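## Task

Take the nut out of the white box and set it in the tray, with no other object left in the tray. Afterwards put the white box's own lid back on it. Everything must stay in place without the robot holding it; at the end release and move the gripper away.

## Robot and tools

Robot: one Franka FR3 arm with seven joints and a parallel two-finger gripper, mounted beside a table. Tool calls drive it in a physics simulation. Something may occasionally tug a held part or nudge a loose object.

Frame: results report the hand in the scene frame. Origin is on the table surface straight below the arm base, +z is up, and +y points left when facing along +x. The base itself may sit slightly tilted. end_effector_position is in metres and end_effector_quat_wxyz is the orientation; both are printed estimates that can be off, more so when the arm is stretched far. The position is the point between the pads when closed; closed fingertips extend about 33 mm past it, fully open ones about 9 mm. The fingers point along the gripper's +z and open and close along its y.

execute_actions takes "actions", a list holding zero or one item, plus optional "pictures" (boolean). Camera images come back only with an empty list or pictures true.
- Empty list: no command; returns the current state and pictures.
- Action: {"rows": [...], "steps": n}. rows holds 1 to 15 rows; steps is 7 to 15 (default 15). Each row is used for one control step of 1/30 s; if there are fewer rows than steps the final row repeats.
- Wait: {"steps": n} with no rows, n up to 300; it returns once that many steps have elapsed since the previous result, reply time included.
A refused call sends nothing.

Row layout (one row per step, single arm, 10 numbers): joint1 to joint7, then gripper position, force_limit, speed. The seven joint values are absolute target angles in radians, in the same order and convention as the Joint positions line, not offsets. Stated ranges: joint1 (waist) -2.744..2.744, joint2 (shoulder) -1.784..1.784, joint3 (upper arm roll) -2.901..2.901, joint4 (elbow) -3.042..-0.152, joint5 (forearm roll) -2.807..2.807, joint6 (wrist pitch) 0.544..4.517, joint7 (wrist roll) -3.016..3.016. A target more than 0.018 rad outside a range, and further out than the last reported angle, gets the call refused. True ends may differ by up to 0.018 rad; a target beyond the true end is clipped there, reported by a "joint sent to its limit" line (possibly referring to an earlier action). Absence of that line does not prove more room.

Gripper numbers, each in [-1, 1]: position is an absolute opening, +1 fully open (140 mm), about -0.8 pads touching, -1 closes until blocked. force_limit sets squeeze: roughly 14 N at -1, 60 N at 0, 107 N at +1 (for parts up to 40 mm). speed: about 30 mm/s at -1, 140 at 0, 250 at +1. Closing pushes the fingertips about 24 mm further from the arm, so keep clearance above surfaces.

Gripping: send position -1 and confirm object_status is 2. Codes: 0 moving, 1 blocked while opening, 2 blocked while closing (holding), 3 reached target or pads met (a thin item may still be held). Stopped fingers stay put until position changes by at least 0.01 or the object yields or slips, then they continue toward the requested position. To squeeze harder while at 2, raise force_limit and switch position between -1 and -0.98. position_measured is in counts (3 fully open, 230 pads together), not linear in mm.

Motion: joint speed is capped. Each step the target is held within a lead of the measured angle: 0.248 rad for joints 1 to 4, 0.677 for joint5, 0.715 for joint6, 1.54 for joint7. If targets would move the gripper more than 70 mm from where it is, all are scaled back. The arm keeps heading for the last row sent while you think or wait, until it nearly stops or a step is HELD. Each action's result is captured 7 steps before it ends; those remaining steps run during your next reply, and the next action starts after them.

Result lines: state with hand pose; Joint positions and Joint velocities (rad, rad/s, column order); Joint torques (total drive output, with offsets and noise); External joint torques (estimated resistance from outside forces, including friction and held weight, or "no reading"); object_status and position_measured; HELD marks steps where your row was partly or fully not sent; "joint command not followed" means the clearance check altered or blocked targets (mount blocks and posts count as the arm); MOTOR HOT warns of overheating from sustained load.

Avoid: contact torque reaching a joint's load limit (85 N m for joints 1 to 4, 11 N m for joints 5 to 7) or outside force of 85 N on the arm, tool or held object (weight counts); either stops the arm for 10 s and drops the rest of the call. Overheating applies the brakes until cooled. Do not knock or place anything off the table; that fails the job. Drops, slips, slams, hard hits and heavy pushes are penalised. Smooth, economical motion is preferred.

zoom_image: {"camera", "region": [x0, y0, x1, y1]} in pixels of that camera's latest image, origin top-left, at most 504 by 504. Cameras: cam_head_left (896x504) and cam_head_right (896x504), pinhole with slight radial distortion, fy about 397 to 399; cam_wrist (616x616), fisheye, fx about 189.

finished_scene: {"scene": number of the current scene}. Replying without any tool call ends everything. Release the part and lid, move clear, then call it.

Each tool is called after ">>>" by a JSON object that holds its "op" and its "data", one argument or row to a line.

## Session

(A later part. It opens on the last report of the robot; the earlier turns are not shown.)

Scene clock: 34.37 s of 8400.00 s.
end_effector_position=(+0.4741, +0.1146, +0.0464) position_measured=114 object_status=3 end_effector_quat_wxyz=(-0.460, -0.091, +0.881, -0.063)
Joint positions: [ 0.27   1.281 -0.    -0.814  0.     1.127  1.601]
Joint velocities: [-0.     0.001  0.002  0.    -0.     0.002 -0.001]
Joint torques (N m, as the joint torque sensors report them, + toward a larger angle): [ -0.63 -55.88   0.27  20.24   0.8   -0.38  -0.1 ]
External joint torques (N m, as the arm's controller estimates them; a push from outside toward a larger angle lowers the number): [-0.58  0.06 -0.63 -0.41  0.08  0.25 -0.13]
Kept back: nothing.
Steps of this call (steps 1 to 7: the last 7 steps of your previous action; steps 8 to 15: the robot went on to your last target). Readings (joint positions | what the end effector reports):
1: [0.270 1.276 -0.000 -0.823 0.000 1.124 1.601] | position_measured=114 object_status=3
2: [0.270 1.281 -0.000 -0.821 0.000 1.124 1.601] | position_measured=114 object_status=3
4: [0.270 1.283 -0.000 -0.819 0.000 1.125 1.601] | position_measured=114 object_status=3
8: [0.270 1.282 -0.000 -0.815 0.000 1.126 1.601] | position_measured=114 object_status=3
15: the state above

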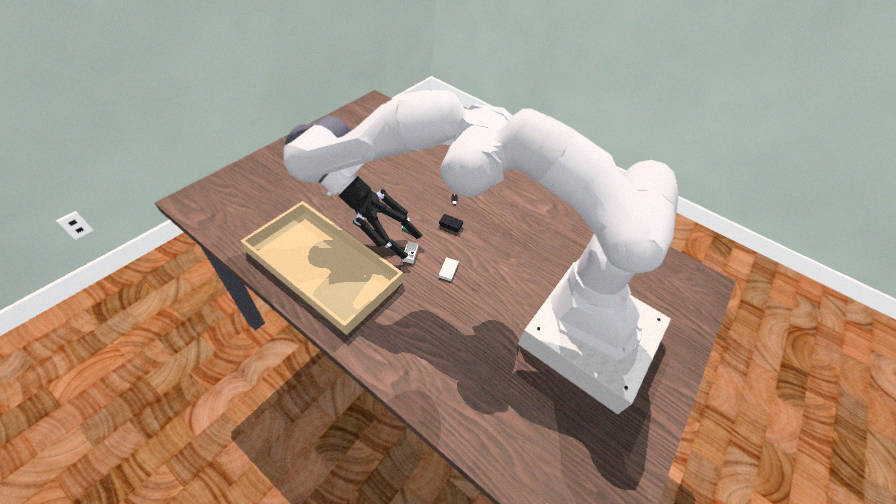

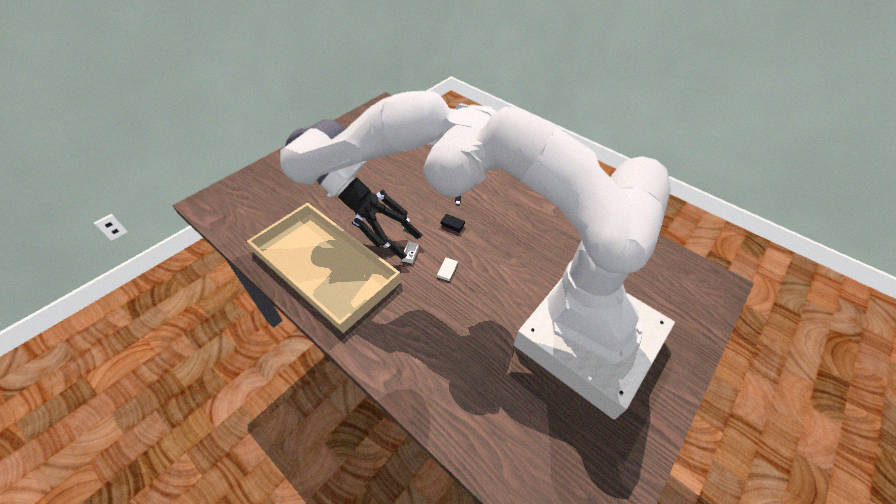

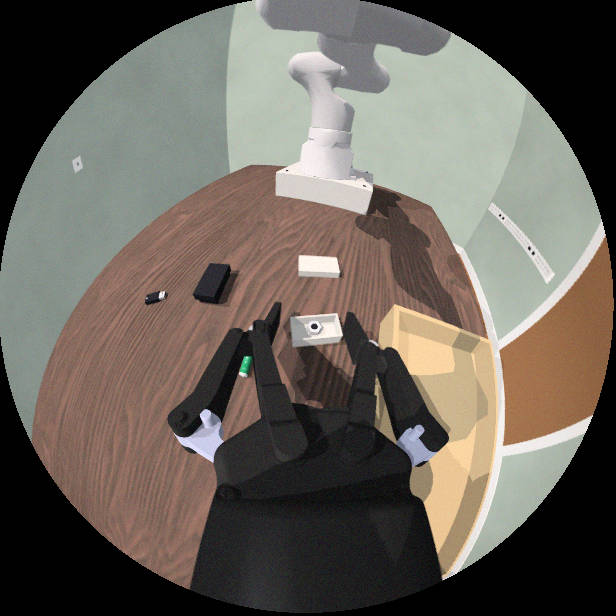

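>>> {"op": "execute_actions", "data": {
  "actions": [
    {"rows":[[0.276,1.28,0,-0.812,0,1.13,1.55,0.12,-0.5,0.5],[0.276,1.28,0,-0.812,0,1.13,1.55,0.12,-0.5,0.5],[0.276,1.28,0,-0.812,0,1.13,1.55,0.12,-0.5,0.5],[0.276,1.28,0,-0.812,0,1.13,1.55,0.12,-0.5,0.5],[0.276,1.29,0,-0.805,0,1.132,1.55,0.12,-0.5,0.5],[0.276,1.30,0,-0.797,0,1.134,1.55,0.12,-0.5,0.5],[0.276,1.31,0,-0.79,0,1.136,1.55,0.12,-0.5,0.5],[0.276,1.317,0,-0.784,0,1.138,1.55,0.12,-0.5,0.5]]}
  ]
}}

>>> {"op": "execute_actions", "data": {
  "actions": [
    {"steps":12}
  ],
  "pictures": true
}}

>>> {"op": "zoom_image", "data": {
  "camera": "cam_head_left",
  "region": [340, 180, 480, 300]
}}

>>> {"op": "zoom_image", "data": {
  "camera": "cam_wrist",
  "region": [230, 270, 400, 400]
}}

Scene clock: 35.17 s of 8400.00 s.
end_effector_position=(+0.4755, +0.1167, +0.0411) position_measured=114 object_status=3 end_effector_quat_wxyz=(-0.459, -0.104, +0.881, -0.057)
Joint positions: [ 0.274  1.296 -0.    -0.796  0.     1.13   1.574]
Joint velocities: [ 0.002  0.192  0.001  0.154  0.     0.041 -0.066]
Joint torques (N m, as the joint torque sensors report them, + toward a larger angle): [  1.22 -51.28   0.71  19.42   0.76  -0.53  -0.15]
External joint torques (N m, as the arm's controller estimates them; a push from outside toward a larger angle lowers the number): [ 1.67  2.34  0.05  0.39  0.11  0.32 -0.17]
Steps of this call (steps 1 to 15: the robot went on to your last target; step 16: nothing new was sent; steps 17 to 24: the first 8 steps of this action). Readings (joint positions | what the end effector reports):
17: [0.270 1.281 -0.000 -0.814 0.000 1.128 1.597] | position_measured=114 object_status=3
18: [0.271 1.281 -0.000 -0.814 0.000 1.128 1.593] | position_measured=114 object_status=3
20: [0.272 1.281 -0.000 -0.814 0.000 1.128 1.585] | position_measured=114 object_status=3
24: the state above

Scene clock: 35.57 s of 8400.00 s.
end_effector_position=(+0.4727, +0.1160, +0.0315) position_measured=114 object_status=3 end_effector_quat_wxyz=(-0.462, -0.111, +0.878, -0.054)
Joint positions: [ 0.274  1.317 -0.    -0.786  0.     1.135  1.559]
Joint velocities: [ 0.    -0.001 -0.001  0.004  0.001  0.004 -0.018]
Joint torques (N m, as the joint torque sensors report them, + toward a larger angle): [  1.05 -55.37   0.11  20.65   0.78  -0.06  -0.31]
External joint torques (N m, as the arm's controller estimates them; a push from outside toward a larger angle lowers the number): [ 1.18  0.52 -0.74  0.08  0.08  0.58 -0.34]
Kept back: nothing.
Steps of this call (steps 1 to 7: the last 7 steps of your previous action; steps 8 to 12: the robot went on to your last target). Readings (joint positions | what the end effector reports):
1: [0.274 1.302 -0.000 -0.793 0.000 1.132 1.572] | position_measured=114 object_status=3
2: [0.274 1.307 -0.000 -0.791 0.000 1.132 1.570] | position_measured=114 object_status=3
4: [0.274 1.314 -0.000 -0.789 0.000 1.133 1.566] | position_measured=114 object_status=3
8: [0.274 1.317 -0.000 -0.788 0.000 1.134 1.562] | position_measured=114 object_status=3
12: the state above

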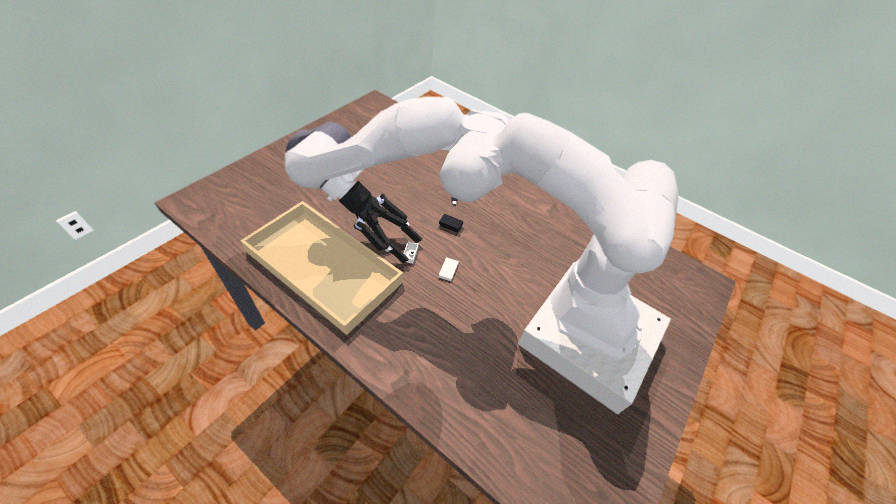

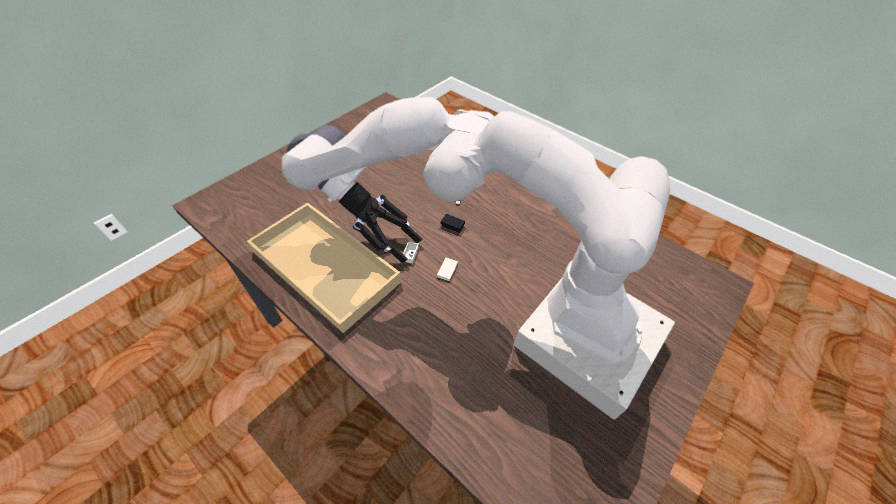

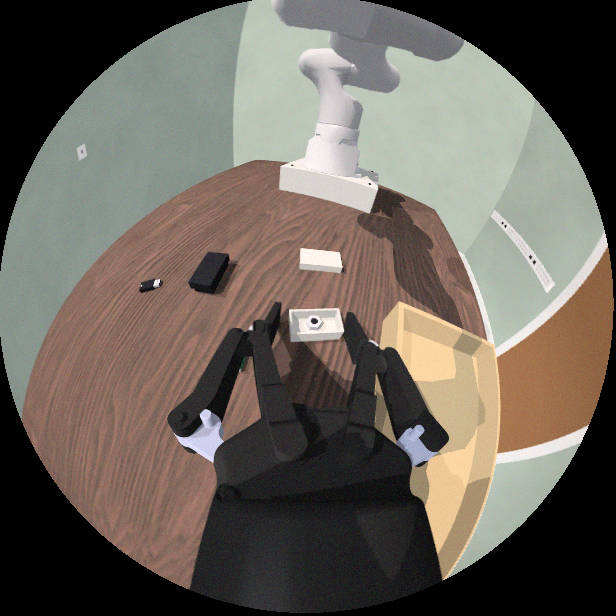

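Region (340, 180, 480, 300) of cam_head_left's 896x504 image, scaled by 3.600, with more detail than that image has; it fills the top 432 rows of this view, and the rest is white.

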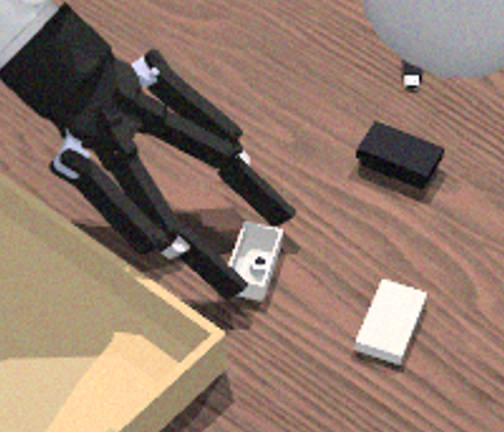

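Region (230, 270, 400, 400) of cam_wrist's 616x616 image, scaled by 2.965, with more detail than that image has; it fills the top 385 rows of this view, and the rest is white.

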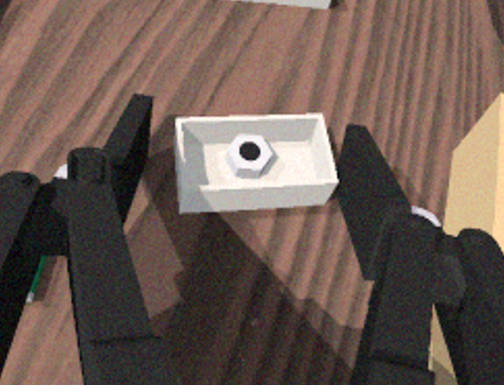

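>>> {"op": "execute_actions", "data": {
  "actions": [
    {"rows":[[0.276,1.317,0,-0.784,0,1.138,1.55,-1,-0.3,0]]}
  ]
}}

>>> {"op": "execute_actions", "data": {
  "actions": [
    {"steps":8}
  ],
  "pictures": true
}}

>>> {"op": "zoom_image", "data": {
  "camera": "cam_head_left",
  "region": [340, 180, 480, 300]
}}

Scene clock: 36.10 s of 8400.00 s.
end_effector_position=(+0.4732, +0.1161, +0.0318) position_measured=139 object_status=0 end_effector_quat_wxyz=(-0.461, -0.113, +0.878, -0.053)
Joint positions: [ 0.274  1.317 -0.    -0.785  0.     1.135  1.554]
Joint velocities: [ 0.001  0.001 -0.001  0.    -0.001  0.001 -0.002]
Joint torques (N m, as the joint torque sensors report them, + toward a larger angle): [  1.45 -55.22   1.14  20.37   0.69  -0.2   -0.27]
External joint torques (N m, as the arm's controller estimates them; a push from outside toward a larger angle lowers the number): [ 1.77  0.59  0.38 -0.17  0.01  0.43 -0.29]
Steps of this call (steps 1 to 8: the robot went on to your last target; steps 9 to 16: the first 8 steps of this action). Readings (joint positions | what the end effector reports):
9: [0.274 1.317 -0.000 -0.786 0.000 1.135 1.555] | position_measured=114 object_status=0
10: [0.274 1.317 -0.000 -0.786 0.000 1.136 1.555] | position_measured=119 object_status=0
12: [0.274 1.317 -0.000 -0.786 0.000 1.135 1.555] | position_measured=134 object_status=0
16: the state above

Scene clock: 36.37 s of 8400.00 s.
end_effector_position=(+0.4733, +0.1161, +0.0318) position_measured=140 object_status=2 end_effector_quat_wxyz=(-0.461, -0.113, +0.878, -0.053)
Joint positions: [ 0.274  1.317 -0.    -0.785  0.     1.135  1.553]
Joint velocities: [-0.    -0.002 -0.     0.     0.     0.    -0.   ]
Joint torques (N m, as the joint torque sensors report them, + toward a larger angle): [  1.99 -54.8    0.24  20.18   0.64  -0.14  -0.28]
External joint torques (N m, as the arm's controller estimates them; a push from outside toward a larger angle lowers the number): [ 2.28  1.08 -0.55 -0.39 -0.05  0.49 -0.31]
Kept back: nothing.
Steps of this call (steps 1 to 7: the last 7 steps of your previous action; step 8: the robot went on to your last target). Readings (joint positions | what the end effector reports):
1: [0.274 1.317 -0.000 -0.785 0.000 1.135 1.554] | position_measured=139 object_status=0
2: [0.274 1.317 -0.000 -0.785 0.000 1.135 1.554] | position_measured=139 object_status=0
4: [0.274 1.317 -0.000 -0.785 0.000 1.135 1.554] | position_measured=140 object_status=0
8: the state above

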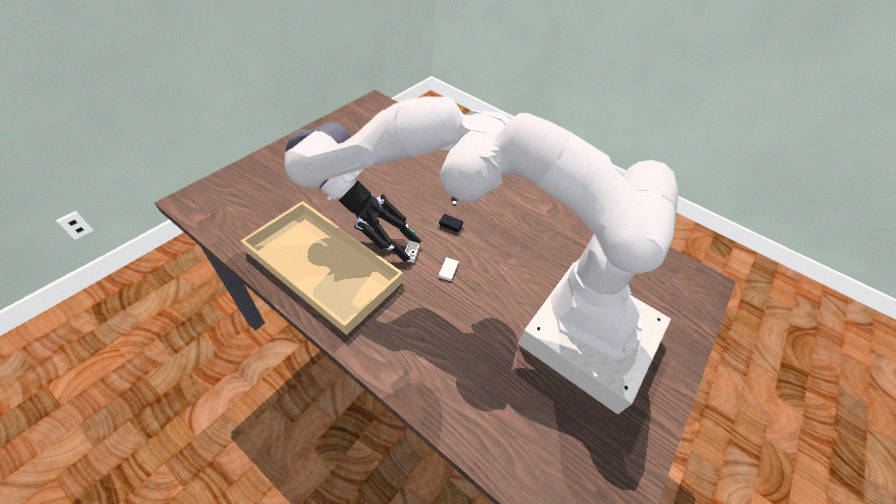

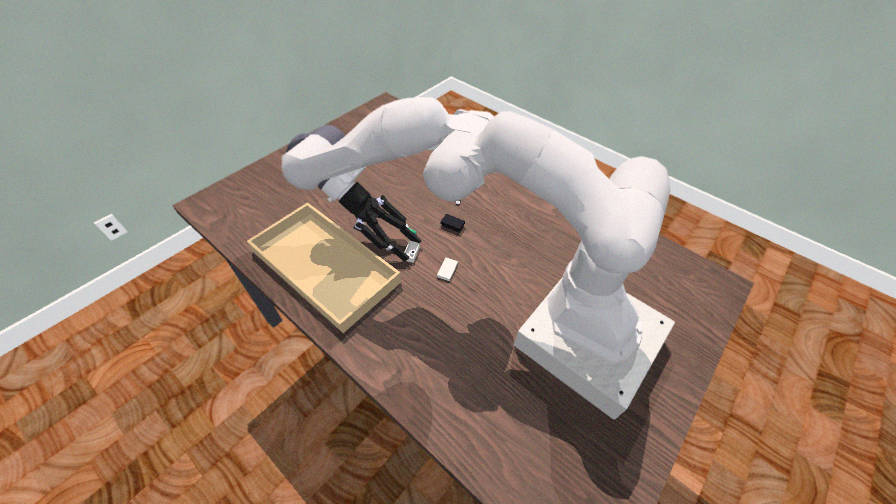

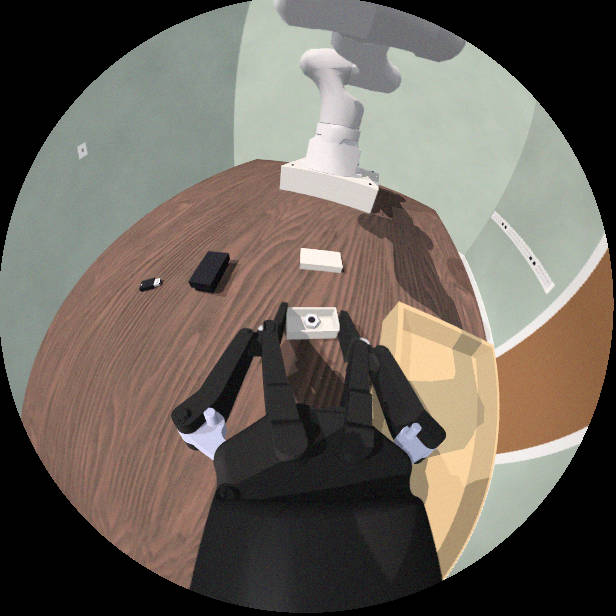

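Region (340, 180, 480, 300) of cam_head_left's 896x504 image, scaled by 3.600, with more detail than that image has; it fills the top 432 rows of this view, and the rest is white.

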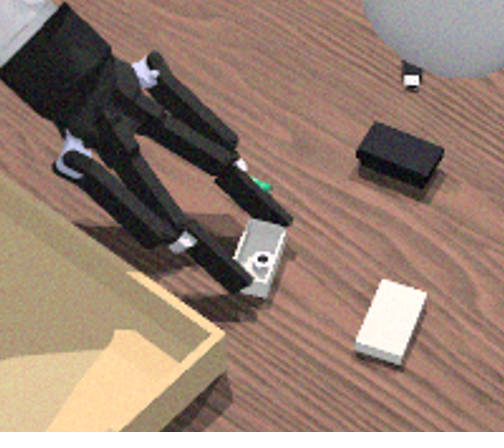

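>>> {"op": "execute_actions", "data": {
  "actions": [
    {"rows":[[0.276,1.29,0,-0.8,0,1.135,1.55,-1,-0.3,0],[0.276,1.26,0,-0.825,0,1.13,1.55,-1,-0.3,0],[0.276,1.22,0,-0.86,0,1.12,1.55,-1,-0.3,0],[0.276,1.176,0,-0.895,0,1.11,1.55,-1,-0.3,0],[0.28,1.12,0,-0.95,0,1.12,1.57,-1,-0.3,0],[0.3,1.06,0,-1.0,0,1.14,1.57,-1,-0.3,0],[0.33,1.0,0,-1.06,0,1.18,1.57,-1,-0.3,0],[0.36,0.94,0,-1.12,0,1.23,1.57,-1,-0.3,0],[0.39,0.88,0,-1.19,0,1.3,1.57,-1,-0.3,0],[0.42,0.82,0,-1.26,0,1.38,1.57,-1,-0.3,0],[0.44,0.76,0,-1.33,0,1.46,1.57,-1,-0.3,0],[0.46,0.7,0,-1.4,0,1.55,1.57,-1,-0.3,0],[0.46,0.64,0,-1.48,0,1.64,1.57,-1,-0.3,0],[0.46,0.58,0,-1.56,0,1.73,1.57,-1,-0.3,0],[0.46,0.52,0,-1.64,0,1.82,1.57,-1,-0.3,0]]}
  ]
}}

>>> {"op": "execute_actions", "data": {
  "actions": [
    {"rows":[[0.46,0.47,0,-1.71,0,1.9,1.57,-1,-0.3,0],[0.46,0.42,0,-1.78,0,1.98,1.57,-1,-0.3,0],[0.46,0.36,0,-1.85,0,2.07,1.57,-1,-0.3,0],[0.46,0.31,0,-1.92,0,2.15,1.57,-1,-0.3,0],[0.46,0.256,0,-1.987,0,2.24,1.57,-1,-0.3,0]]}
  ]
}}

>>> {"op": "execute_actions", "data": {
  "actions": [
    {"steps":12}
  ],
  "pictures": true
}}

Scene clock: 37.97 s of 8400.00 s.
end_effector_position=(+0.4706, +0.1225, +0.1074) position_measured=140 object_status=2 end_effector_quat_wxyz=(-0.449, -0.119, +0.884, -0.060)
Joint positions: [ 0.295  1.079 -0.007 -1.013 -0.001  1.151  1.557]
Joint velocities: [ 0.438 -1.666 -0.053 -1.371 -0.016  0.415  0.031]
Joint torques (N m, as the joint torque sensors report them, + toward a larger angle): [ 17.12 -56.9    7.35  23.32   1.44   0.84   0.07]
External joint torques (N m, as the arm's controller estimates them; a push from outside toward a larger angle lowers the number): [ 2.38 -1.33 -1.58 -1.71 -0.52  0.29  0.03]
Steps of this call (steps 1 to 15: the robot went on to your last target; steps 16 to 40: nothing new was sent; steps 41 to 48: the first 8 steps of this action). Readings (joint positions | what the end effector reports):
41: [0.274 1.314 -0.000 -0.790 0.000 1.136 1.553] | position_measured=140 object_status=2
42: [0.274 1.304 -0.000 -0.802 0.000 1.135 1.553] | position_measured=140 object_status=2
44: [0.274 1.262 -0.000 -0.846 0.000 1.130 1.553] | position_measured=140 object_status=2
48: the state above

Scene clock: 38.47 s of 8400.00 s.
end_effector_position=(+0.4975, +0.2313, +0.1935) position_measured=140 object_status=2 end_effector_quat_wxyz=(-0.094, -0.217, +0.971, -0.021)
Joint positions: [ 0.464  0.283  0.003 -1.935  0.001  2.026  1.565]
Joint velocities: [-0.044 -0.478 -0.039 -0.584 -0.001  1.281  0.005]
Joint torques (N m, as the joint torque sensors report them, + toward a larger angle): [  0.58 -32.45  -0.01  19.05   0.67   2.46   0.09]
External joint torques (N m, as the arm's controller estimates them; a push from outside toward a larger angle lowers the number): [-0.51 -1.65 -1.22 -2.04 -0.03  0.72  0.09]
Steps of this call (steps 1 to 7: the last 7 steps of your previous action; steps 8 to 15: the first 8 steps of this action). Readings (joint positions | what the end effector reports):
8: [0.465 0.590 0.010 -1.533 0.000 1.559 1.563] | position_measured=140 object_status=2
9: [0.470 0.534 0.011 -1.607 0.000 1.632 1.563] | position_measured=140 object_status=2
11: [0.472 0.425 0.010 -1.754 0.001 1.784 1.564] | position_measured=140 object_status=2
15: the state above

Scene clock: 38.87 s of 8400.00 s.
end_effector_position=(+0.5386, +0.2471, +0.1984) position_measured=140 object_status=2 end_effector_quat_wxyz=(-0.011, -0.215, +0.977, -0.004)
Joint positions: [ 0.462  0.258  0.001 -1.985  0.001  2.218  1.566]
Joint velocities: [-0.     0.001 -0.    -0.003  0.001  0.117  0.002]
Joint torques (N m, as the joint torque sensors report them, + toward a larger angle): [ -0.43 -39.48  -0.5   20.21   0.53   2.78   0.12]
External joint torques (N m, as the arm's controller estimates them; a push from outside toward a larger angle lowers the number): [-0.27 -0.67 -0.6  -2.31 -0.11  0.46  0.12]
Kept back: nothing.
Steps of this call (steps 1 to 7: the last 7 steps of your previous action; steps 8 to 12: the robot went on to your last target). Readings (joint positions | what the end effector reports):
1: [0.463 0.271 0.002 -1.951 0.001 2.064 1.565] | position_measured=140 object_status=2
2: [0.462 0.264 0.001 -1.961 0.001 2.096 1.565] | position_measured=140 object_status=2
4: [0.462 0.259 0.001 -1.974 0.001 2.143 1.566] | position_measured=140 object_status=2
8: [0.462 0.258 0.001 -1.983 0.001 2.195 1.566] | position_measured=140 object_status=2
12: the state above

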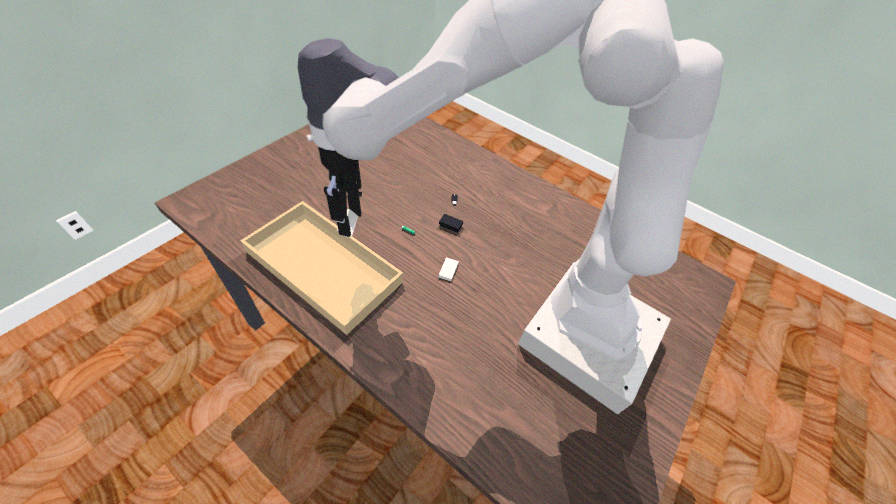

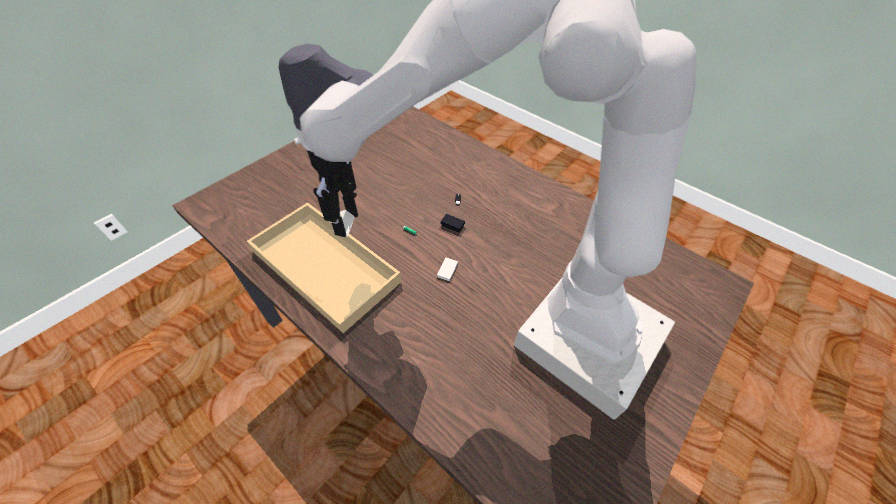

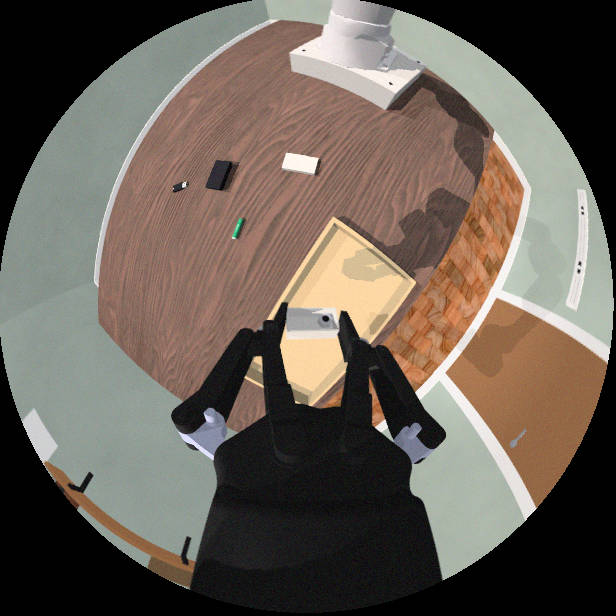

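>>> {"op": "execute_actions", "data": {
  "actions": [
    {"rows":[[0.45,0.256,0,-2.03,0,2.34,1.57,-1,-0.3,0],[0.45,0.254,0,-2.08,0,2.44,1.57,-1,-0.3,0],[0.45,0.252,0,-2.12,0,2.54,1.57,-1,-0.3,0],[0.45,0.251,0,-2.17,0,2.65,1.57,-1,-0.3,0],[0.45,0.25,0,-2.21,0,2.75,1.57,-1,-0.3,0],[0.45,0.248,0,-2.26,0,2.86,1.57,-1,-0.3,0],[0.45,0.247,0,-2.3,0,2.97,1.57,-1,-0.3,0],[0.45,0.245,0,-2.35,0,3.08,1.57,-1,-0.3,0],[0.45,0.244,0,-2.39,0,3.18,1.57,-1,-0.3,0],[0.45,0.242,0,-2.435,0,3.29,1.57,-1,-0.3,0]]}
  ]
}}

>>> {"op": "execute_actions", "data": {
  "actions": [
    {"rows":[[0.45,0.29,0,-2.435,0,3.4,1.57,-1,-0.3,0],[0.45,0.34,0,-2.435,0,3.51,1.57,-1,-0.3,0],[0.45,0.39,0,-2.435,0,3.62,1.57,-1,-0.3,0],[0.45,0.44,0,-2.435,0,3.73,1.57,-1,-0.3,0],[0.45,0.49,0,-2.435,0,3.84,1.57,-1,-0.3,0],[0.45,0.54,0,-2.435,0,3.95,1.57,-1,-0.3,0],[0.45,0.59,0,-2.435,0,4.06,1.57,-1,-0.3,0],[0.45,0.64,0,-2.435,0,4.17,1.57,-1,-0.3,0],[0.45,0.7,0,-2.435,0,4.29,1.57,-1,-0.3,0],[0.45,0.758,0,-2.435,0,4.41,1.57,-1,-0.3,0]]}
  ]
}}

>>> {"op": "execute_actions", "data": {
  "actions": [
    {"steps":25}
  ],
  "pictures": true
}}

Scene clock: 40.13 s of 8400.00 s.
end_effector_position=(+0.5461, +0.2439, +0.1405) position_measured=140 object_status=2 end_effector_quat_wxyz=(+0.088, -0.209, +0.974, +0.017)
Joint positions: [ 0.452  0.247  0.    -2.248  0.001  2.675  1.567]
Joint velocities: [-0.001  0.011  0.    -1.322 -0.001  2.41   0.001]
Joint torques (N m, as the joint torque sensors report them, + toward a larger angle): [ -0.53 -37.43  -0.7   22.6    0.45   4.17   0.05]
External joint torques (N m, as the arm's controller estimates them; a push from outside toward a larger angle lowers the number): [-0.68  1.09 -1.2  -2.71 -0.02  1.11  0.06]
Steps of this call (steps 1 to 30: the robot went on to your last target; steps 31 to 38: the first 8 steps of this action). Readings (joint positions | what the end effector reports):
31: [0.461 0.255 0.001 -1.993 0.001 2.253 1.567] | position_measured=140 object_status=2
32: [0.459 0.251 0.001 -2.014 0.001 2.284 1.567] | position_measured=140 object_status=2
34: [0.455 0.246 0.001 -2.078 0.001 2.382 1.567] | position_measured=140 object_status=2
38: the state above

Scene clock: 40.63 s of 8400.00 s.
end_effector_position=(+0.6087, +0.2715, +0.1094) position_measured=140 object_status=2 end_effector_quat_wxyz=(+0.365, -0.195, +0.907, +0.075)
Joint positions: [ 0.452  0.526  0.    -2.428  0.001  3.718  1.567]
Joint velocities: [-0.001  1.51   0.    -0.034 -0.001  2.716  0.001]
Joint torques (N m, as the joint torque sensors report them, + toward a larger angle): [ -0.33 -42.32  -0.29   9.06   0.18   4.32   0.14]
External joint torques (N m, as the arm's controller estimates them; a push from outside toward a larger angle lowers the number): [-0.17  1.79 -0.63 -2.83  0.06  1.14  0.15]
Steps of this call (steps 1 to 7: the last 7 steps of your previous action; steps 8 to 15: the first 8 steps of this action). Readings (joint positions | what the end effector reports):
8: [0.452 0.254 0.000 -2.426 0.001 3.158 1.567] | position_measured=140 object_status=2
9: [0.452 0.270 0.000 -2.425 0.001 3.219 1.567] | position_measured=140 object_status=2
11: [0.452 0.335 0.000 -2.424 0.001 3.365 1.567] | position_measured=140 object_status=2
15: the state above

Scene clock: 41.47 s of 8400.00 s.
end_effector_position=(+0.6103, +0.2723, +0.1634) position_measured=140 object_status=2 end_effector_quat_wxyz=(+0.556, -0.174, +0.804, +0.116)
Joint positions: [ 0.452  0.757  0.    -2.437  0.001  4.402  1.567]
Joint velocities: [-0.001  0.001 -0.    -0.001  0.001  0.032  0.003]
Joint torques (N m, as the joint torque sensors report them, + toward a larger angle): [ -0.33 -36.53  -0.45   8.77   0.     3.65   0.09]
External joint torques (N m, as the arm's controller estimates them; a push from outside toward a larger angle lowers the number): [-0.1   0.58 -0.91  0.91  0.01  0.54  0.11]
Kept back: nothing.
Steps of this call (steps 1 to 7: the last 7 steps of your previous action; steps 8 to 25: the robot went on to your last target). Readings (joint positions | what the end effector reports):
1: [0.452 0.578 0.000 -2.429 0.001 3.816 1.567] | position_measured=140 object_status=2
2: [0.452 0.632 0.000 -2.429 0.001 3.918 1.567] | position_measured=140 object_status=2
4: [0.452 0.715 0.000 -2.436 0.001 4.071 1.567] | position_measured=140 object_status=2
8: [0.452 0.756 0.000 -2.440 0.001 4.240 1.567] | position_measured=140 object_status=2
25: the state above

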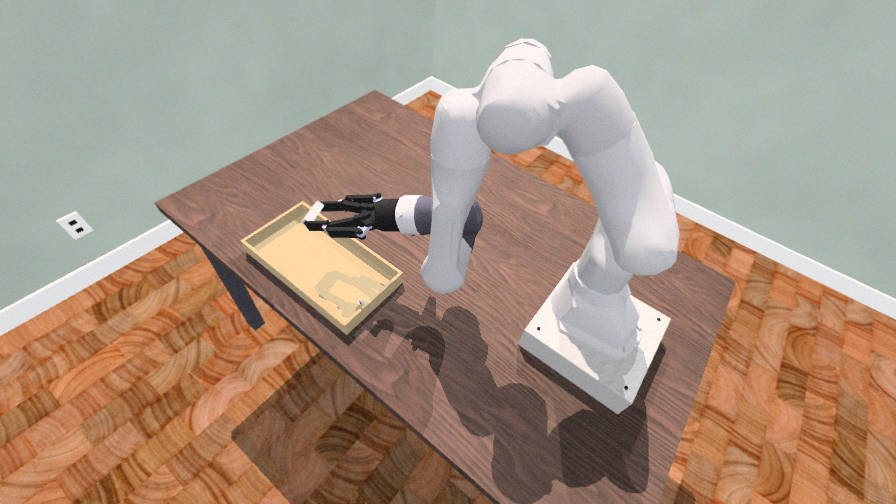

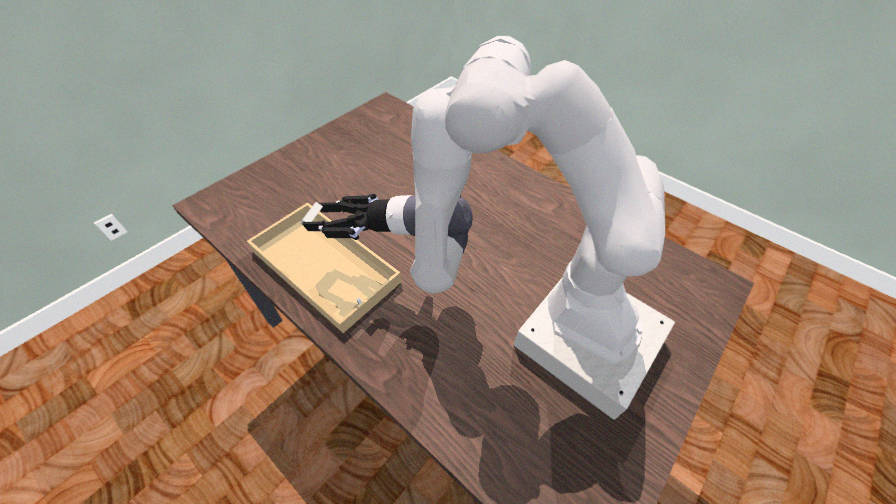

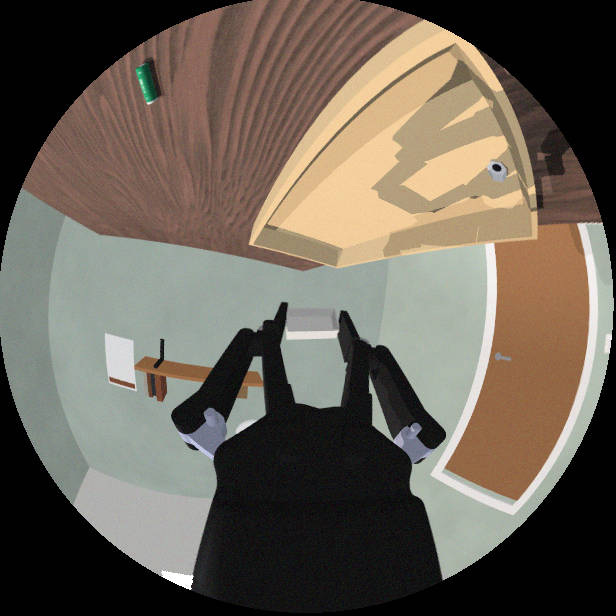

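>>> {"op": "execute_actions", "data": {
  "actions": [
    {"rows":[[0.45,0.64,0,-2.435,0,4.17,1.57,-1,-0.3,0],[0.45,0.54,0,-2.435,0,3.95,1.57,-1,-0.3,0],[0.45,0.44,0,-2.435,0,3.73,1.57,-1,-0.3,0],[0.45,0.34,0,-2.43,0,3.5,1.57,-1,-0.3,0],[0.45,0.25,0,-2.4,0,3.25,1.57,-1,-0.3,0],[0.44,0.22,0,-2.3,0,2.97,1.57,-1,-0.3,0],[0.42,0.22,0,-2.2,0,2.72,1.57,-1,-0.3,0],[0.4,0.22,0,-2.1,0,2.48,1.57,-1,-0.3,0],[0.38,0.24,0,-1.99,0,2.24,1.57,-1,-0.3,0],[0.36,0.33,0,-1.86,0,2.07,1.57,-1,-0.3,0],[0.34,0.43,0,-1.73,0,1.9,1.56,-1,-0.3,0],[0.32,0.54,0,-1.58,0,1.73,1.56,-1,-0.3,0],[0.3,0.65,0,-1.44,0,1.55,1.55,-1,-0.3,0],[0.285,0.77,0,-1.3,0,1.4,1.55,-1,-0.3,0],[0.276,0.88,0,-1.17,0,1.27,1.55,-1,-0.3,0]]}
  ]
}}

>>> {"op": "execute_actions", "data": {
  "actions": [
    {"steps":22}
  ]
}}

>>> {"op": "execute_actions", "data": {
  "actions": [
    {"rows":[[0.276,0.95,0,-1.1,0,1.22,1.55,-1,-0.3,0],[0.276,1.02,0,-1.04,0,1.17,1.55,-1,-0.3,0],[0.276,1.09,0,-0.97,0,1.14,1.55,-1,-0.3,0],[0.276,1.15,0,-0.92,0,1.12,1.55,-1,-0.3,0],[0.276,1.19,0,-0.885,0,1.115,1.55,-1,-0.3,0],[0.276,1.22,0,-0.86,0,1.12,1.55,-1,-0.3,0],[0.276,1.245,0,-0.84,0,1.125,1.55,-1,-0.3,0],[0.276,1.265,0,-0.823,0,1.13,1.55,-1,-0.3,0],[0.276,1.28,0,-0.812,0,1.132,1.55,-1,-0.3,0],[0.276,1.293,0,-0.802,0,1.134,1.55,-1,-0.3,0],[0.276,1.303,0,-0.794,0,1.136,1.55,-1,-0.3,0],[0.276,1.31,0,-0.789,0,1.138,1.55,-1,-0.3,0],[0.276,1.314,0,-0.786,0,1.138,1.55,-1,-0.3,0]]}
  ]
}}

>>> {"op": "execute_actions", "data": {
  "actions": [
    {"steps":12}
  ],
  "pictures": true
}}

Scene clock: 42.43 s of 8400.00 s.
end_effector_position=(+0.6995, +0.3044, +0.3011) position_measured=140 object_status=2 end_effector_quat_wxyz=(+0.468, -0.181, +0.860, +0.095)
Joint positions: [ 0.438  0.313  0.005 -2.275 -0.     3.584  1.567]
Joint velocities: [-0.294 -1.258  0.033  2.365 -0.001 -3.559  0.001]
Joint torques (N m, as the joint torque sensors report them, + toward a larger angle): [ -7.15 -31.31  -4.37   7.65   0.56   2.76   0.1 ]
External joint torques (N m, as the arm's controller estimates them; a push from outside toward a larger angle lowers the number): [-0.9  -1.53  1.06  2.59 -0.58 -1.03  0.12]
Steps of this call (steps 1 to 21: the robot went on to your last target; steps 22 to 29: the first 8 steps of this action). Readings (joint positions | what the end effector reports):
22: [0.452 0.742 0.000 -2.442 0.001 4.373 1.567] | position_measured=140 object_status=2
23: [0.452 0.701 0.000 -2.447 0.001 4.302 1.567] | position_measured=140 object_status=2
25: [0.452 0.566 0.000 -2.445 0.001 4.087 1.567] | position_measured=140 object_status=2
29: the state above

Scene clock: 43.17 s of 8400.00 s.
end_effector_position=(+0.7703, +0.2164, +0.1661) position_measured=140 object_status=2 end_effector_quat_wxyz=(+0.203, -0.137, +0.969, +0.026)
Joint positions: [ 0.306  0.622  0.001 -1.68  -0.     2.713  1.565]
Joint velocities: [-0.066  0.631 -0.001  0.621  0.001 -1.002 -0.004]
Joint torques (N m, as the joint torque sensors report them, + toward a larger angle): [  0.14 -49.22  -0.61  19.76   0.75   2.55  -0.14]
External joint torques (N m, as the arm's controller estimates them; a push from outside toward a larger angle lowers the number): [-0.27  2.3  -1.33 -1.03  0.16 -0.49 -0.13]
Kept back: nothing.
Steps of this call (steps 1 to 7: the last 7 steps of your previous action; steps 8 to 22: the robot went on to your last target). Readings (joint positions | what the end effector reports):
1: [0.425 0.280 0.006 -2.193 -0.001 3.462 1.567] | position_measured=140 object_status=2
2: [0.413 0.263 0.005 -2.125 -0.001 3.382 1.567] | position_measured=140 object_status=2
4: [0.395 0.268 0.002 -2.054 -0.000 3.309 1.567] | position_measured=140 object_status=2
8: [0.366 0.335 0.002 -1.971 -0.000 3.186 1.567] | position_measured=140 object_status=2
22: the state above

Scene clock: 43.43 s of 8400.00 s.
end_effector_position=(+0.7351, +0.1966, +0.0829) position_measured=140 object_status=2 end_effector_quat_wxyz=(+0.074, -0.133, +0.988, +0.008)
Joint positions: [ 0.293  0.788  0.001 -1.496 -0.     2.433  1.564]
Joint velocities: [-0.034  0.297  0.012  0.857  0.028 -0.897 -0.008]
Joint torques (N m, as the joint torque sensors report them, + toward a larger angle): [ -0.44 -28.54  -0.32   6.49  -0.09  -2.25  -0.08]
External joint torques (N m, as the arm's controller estimates them; a push from outside toward a larger angle lowers the number): [ -0.64  47.21  -0.57 -25.99  -0.29  -7.38  -0.13]
Steps of this call (steps 1 to 8: the first 8 steps of this action). Readings (joint positions | what the end effector reports):
1: [0.303 0.644 0.001 -1.658 -0.000 2.678 1.565] | position_measured=140 object_status=2
2: [0.302 0.666 0.001 -1.636 -0.000 2.643 1.565] | position_measured=140 object_status=2
4: [0.298 0.709 0.001 -1.592 -0.000 2.571 1.565] | position_measured=140 object_status=2
8: the state above

Scene clock: 43.83 s of 8400.00 s.
end_effector_position=(+0.7317, +0.1941, +0.0864) position_measured=141 object_status=2 end_effector_quat_wxyz=(-0.014, -0.132, +0.991, -0.002)
Joint positions: [ 0.29   0.946  0.002 -1.146  0.     2.062  1.564]
Joint velocities: [-0.021  0.393 -0.001  0.818 -0.    -0.873  0.001]
Joint torques (N m, as the joint torque sensors report them, + toward a larger angle): [ -1.19 -37.54  -0.26   8.77   0.75  -3.43  -0.25]
External joint torques (N m, as the arm's controller estimates them; a push from outside toward a larger angle lowers the number): [ -1.05  19.07  -0.91 -12.99   0.05  -5.55  -0.25]
Kept back: nothing.
Steps of this call (steps 1 to 7: the last 7 steps of your previous action; steps 8 to 12: the robot went on to your last target). Readings (joint positions | what the end effector reports):
1: [0.293 0.798 0.001 -1.467 0.000 2.400 1.564] | position_measured=141 object_status=2
2: [0.293 0.811 0.002 -1.438 0.000 2.367 1.564] | position_measured=141 object_status=2
4: [0.293 0.837 0.002 -1.380 0.000 2.305 1.564] | position_measured=141 object_status=2
8: [0.292 0.891 0.002 -1.262 0.000 2.184 1.564] | position_measured=141 object_status=2
12: the state above

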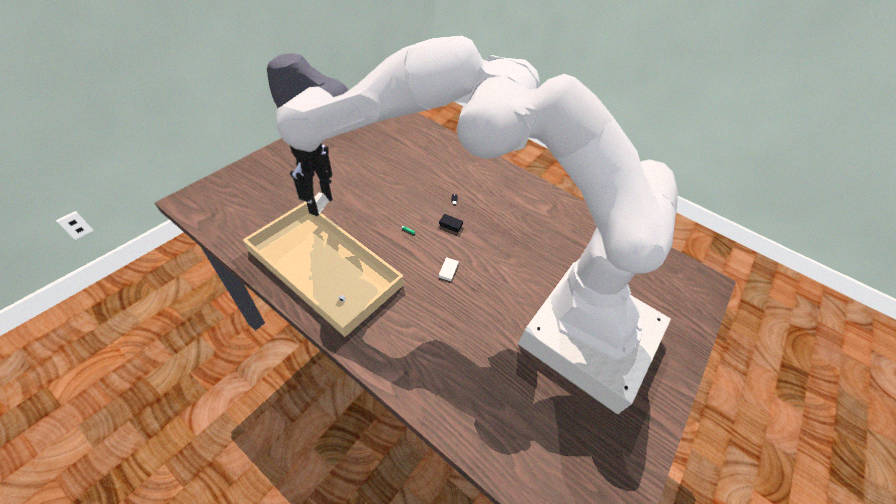

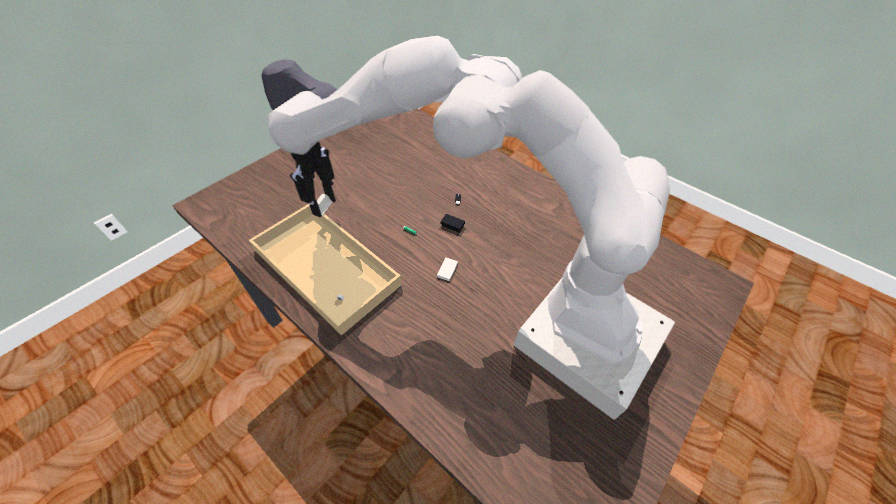

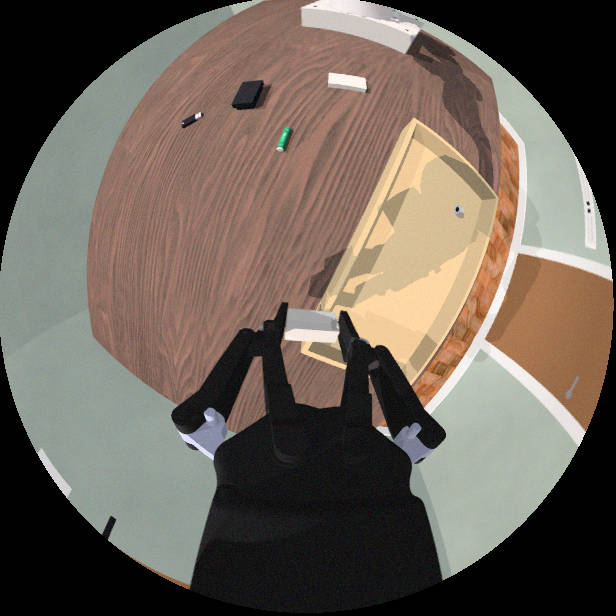

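>>> {"op": "execute_actions", "data": {
  "actions": []
}}

Scene clock: 44.00 s of 8400.00 s.
end_effector_position=(+0.7215, +0.1886, +0.0874) position_measured=141 object_status=2 end_effector_quat_wxyz=(-0.055, -0.130, +0.990, -0.007)
Joint positions: [ 0.287  1.016  0.002 -1.002  0.     1.906  1.564]
Joint velocities: [-0.02   0.396 -0.003  0.791 -0.    -0.89   0.002]
Joint torques (N m, as the joint torque sensors report them, + toward a larger angle): [ -1.48 -38.83  -0.64  10.72   0.88  -3.17  -0.21]
External joint torques (N m, as the arm's controller estimates them; a push from outside toward a larger angle lowers the number): [ -1.37  18.66  -1.46 -11.41   0.15  -5.11  -0.22]
Kept back: nothing.
Steps of this call (steps 1 to 5: the robot went on to your last target). Readings (joint positions | what the end effector reports):
1: [0.289 0.960 0.002 -1.117 0.000 2.031 1.564] | position_measured=141 object_status=2
2: [0.289 0.974 0.002 -1.088 0.000 2.000 1.564] | position_measured=141 object_status=2
4: [0.287 1.002 0.002 -1.030 0.000 1.937 1.564] | position_measured=141 object_status=2
5: the state above

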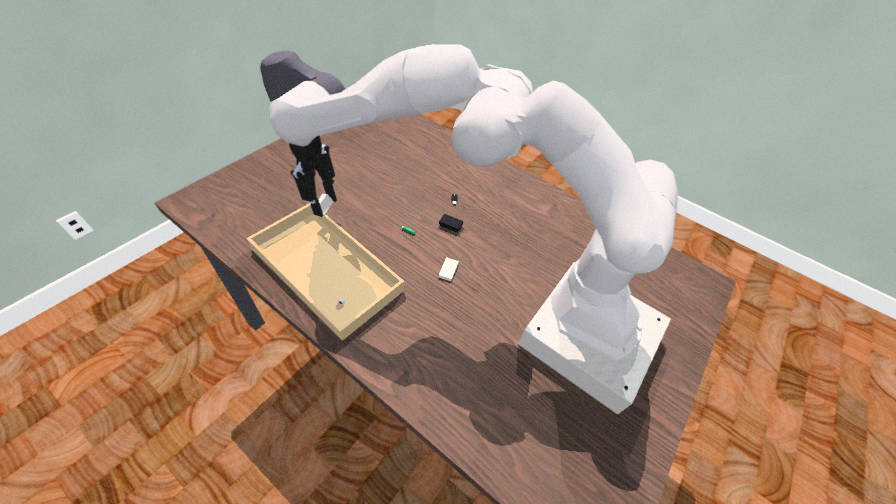

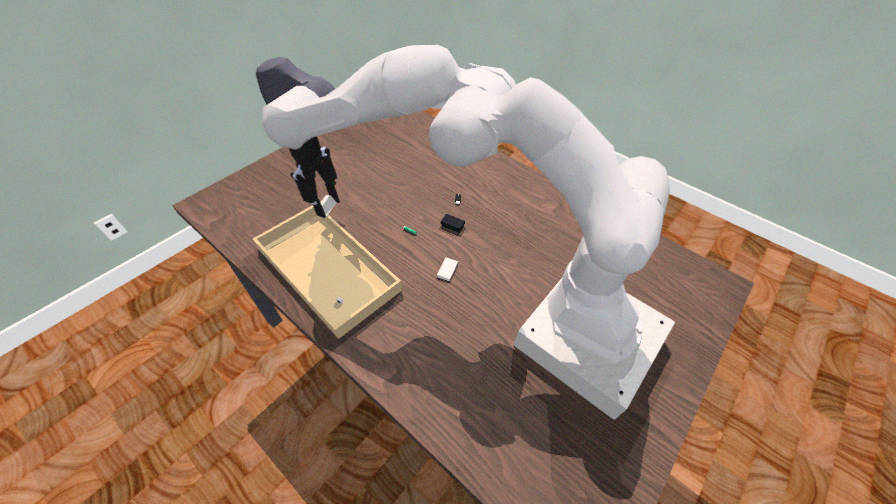

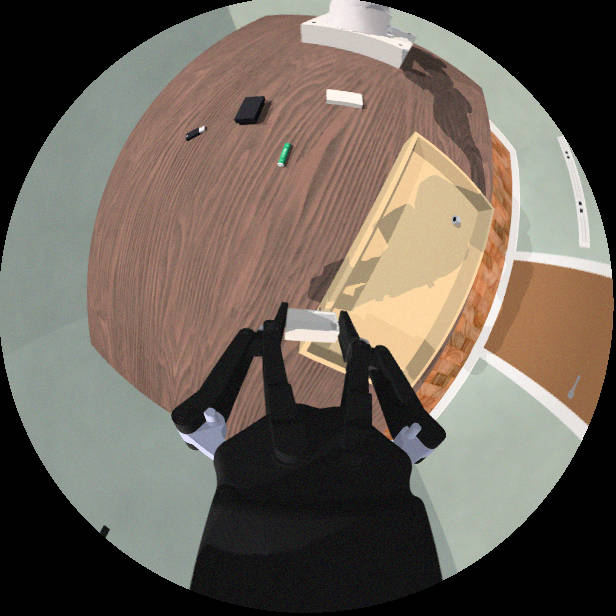

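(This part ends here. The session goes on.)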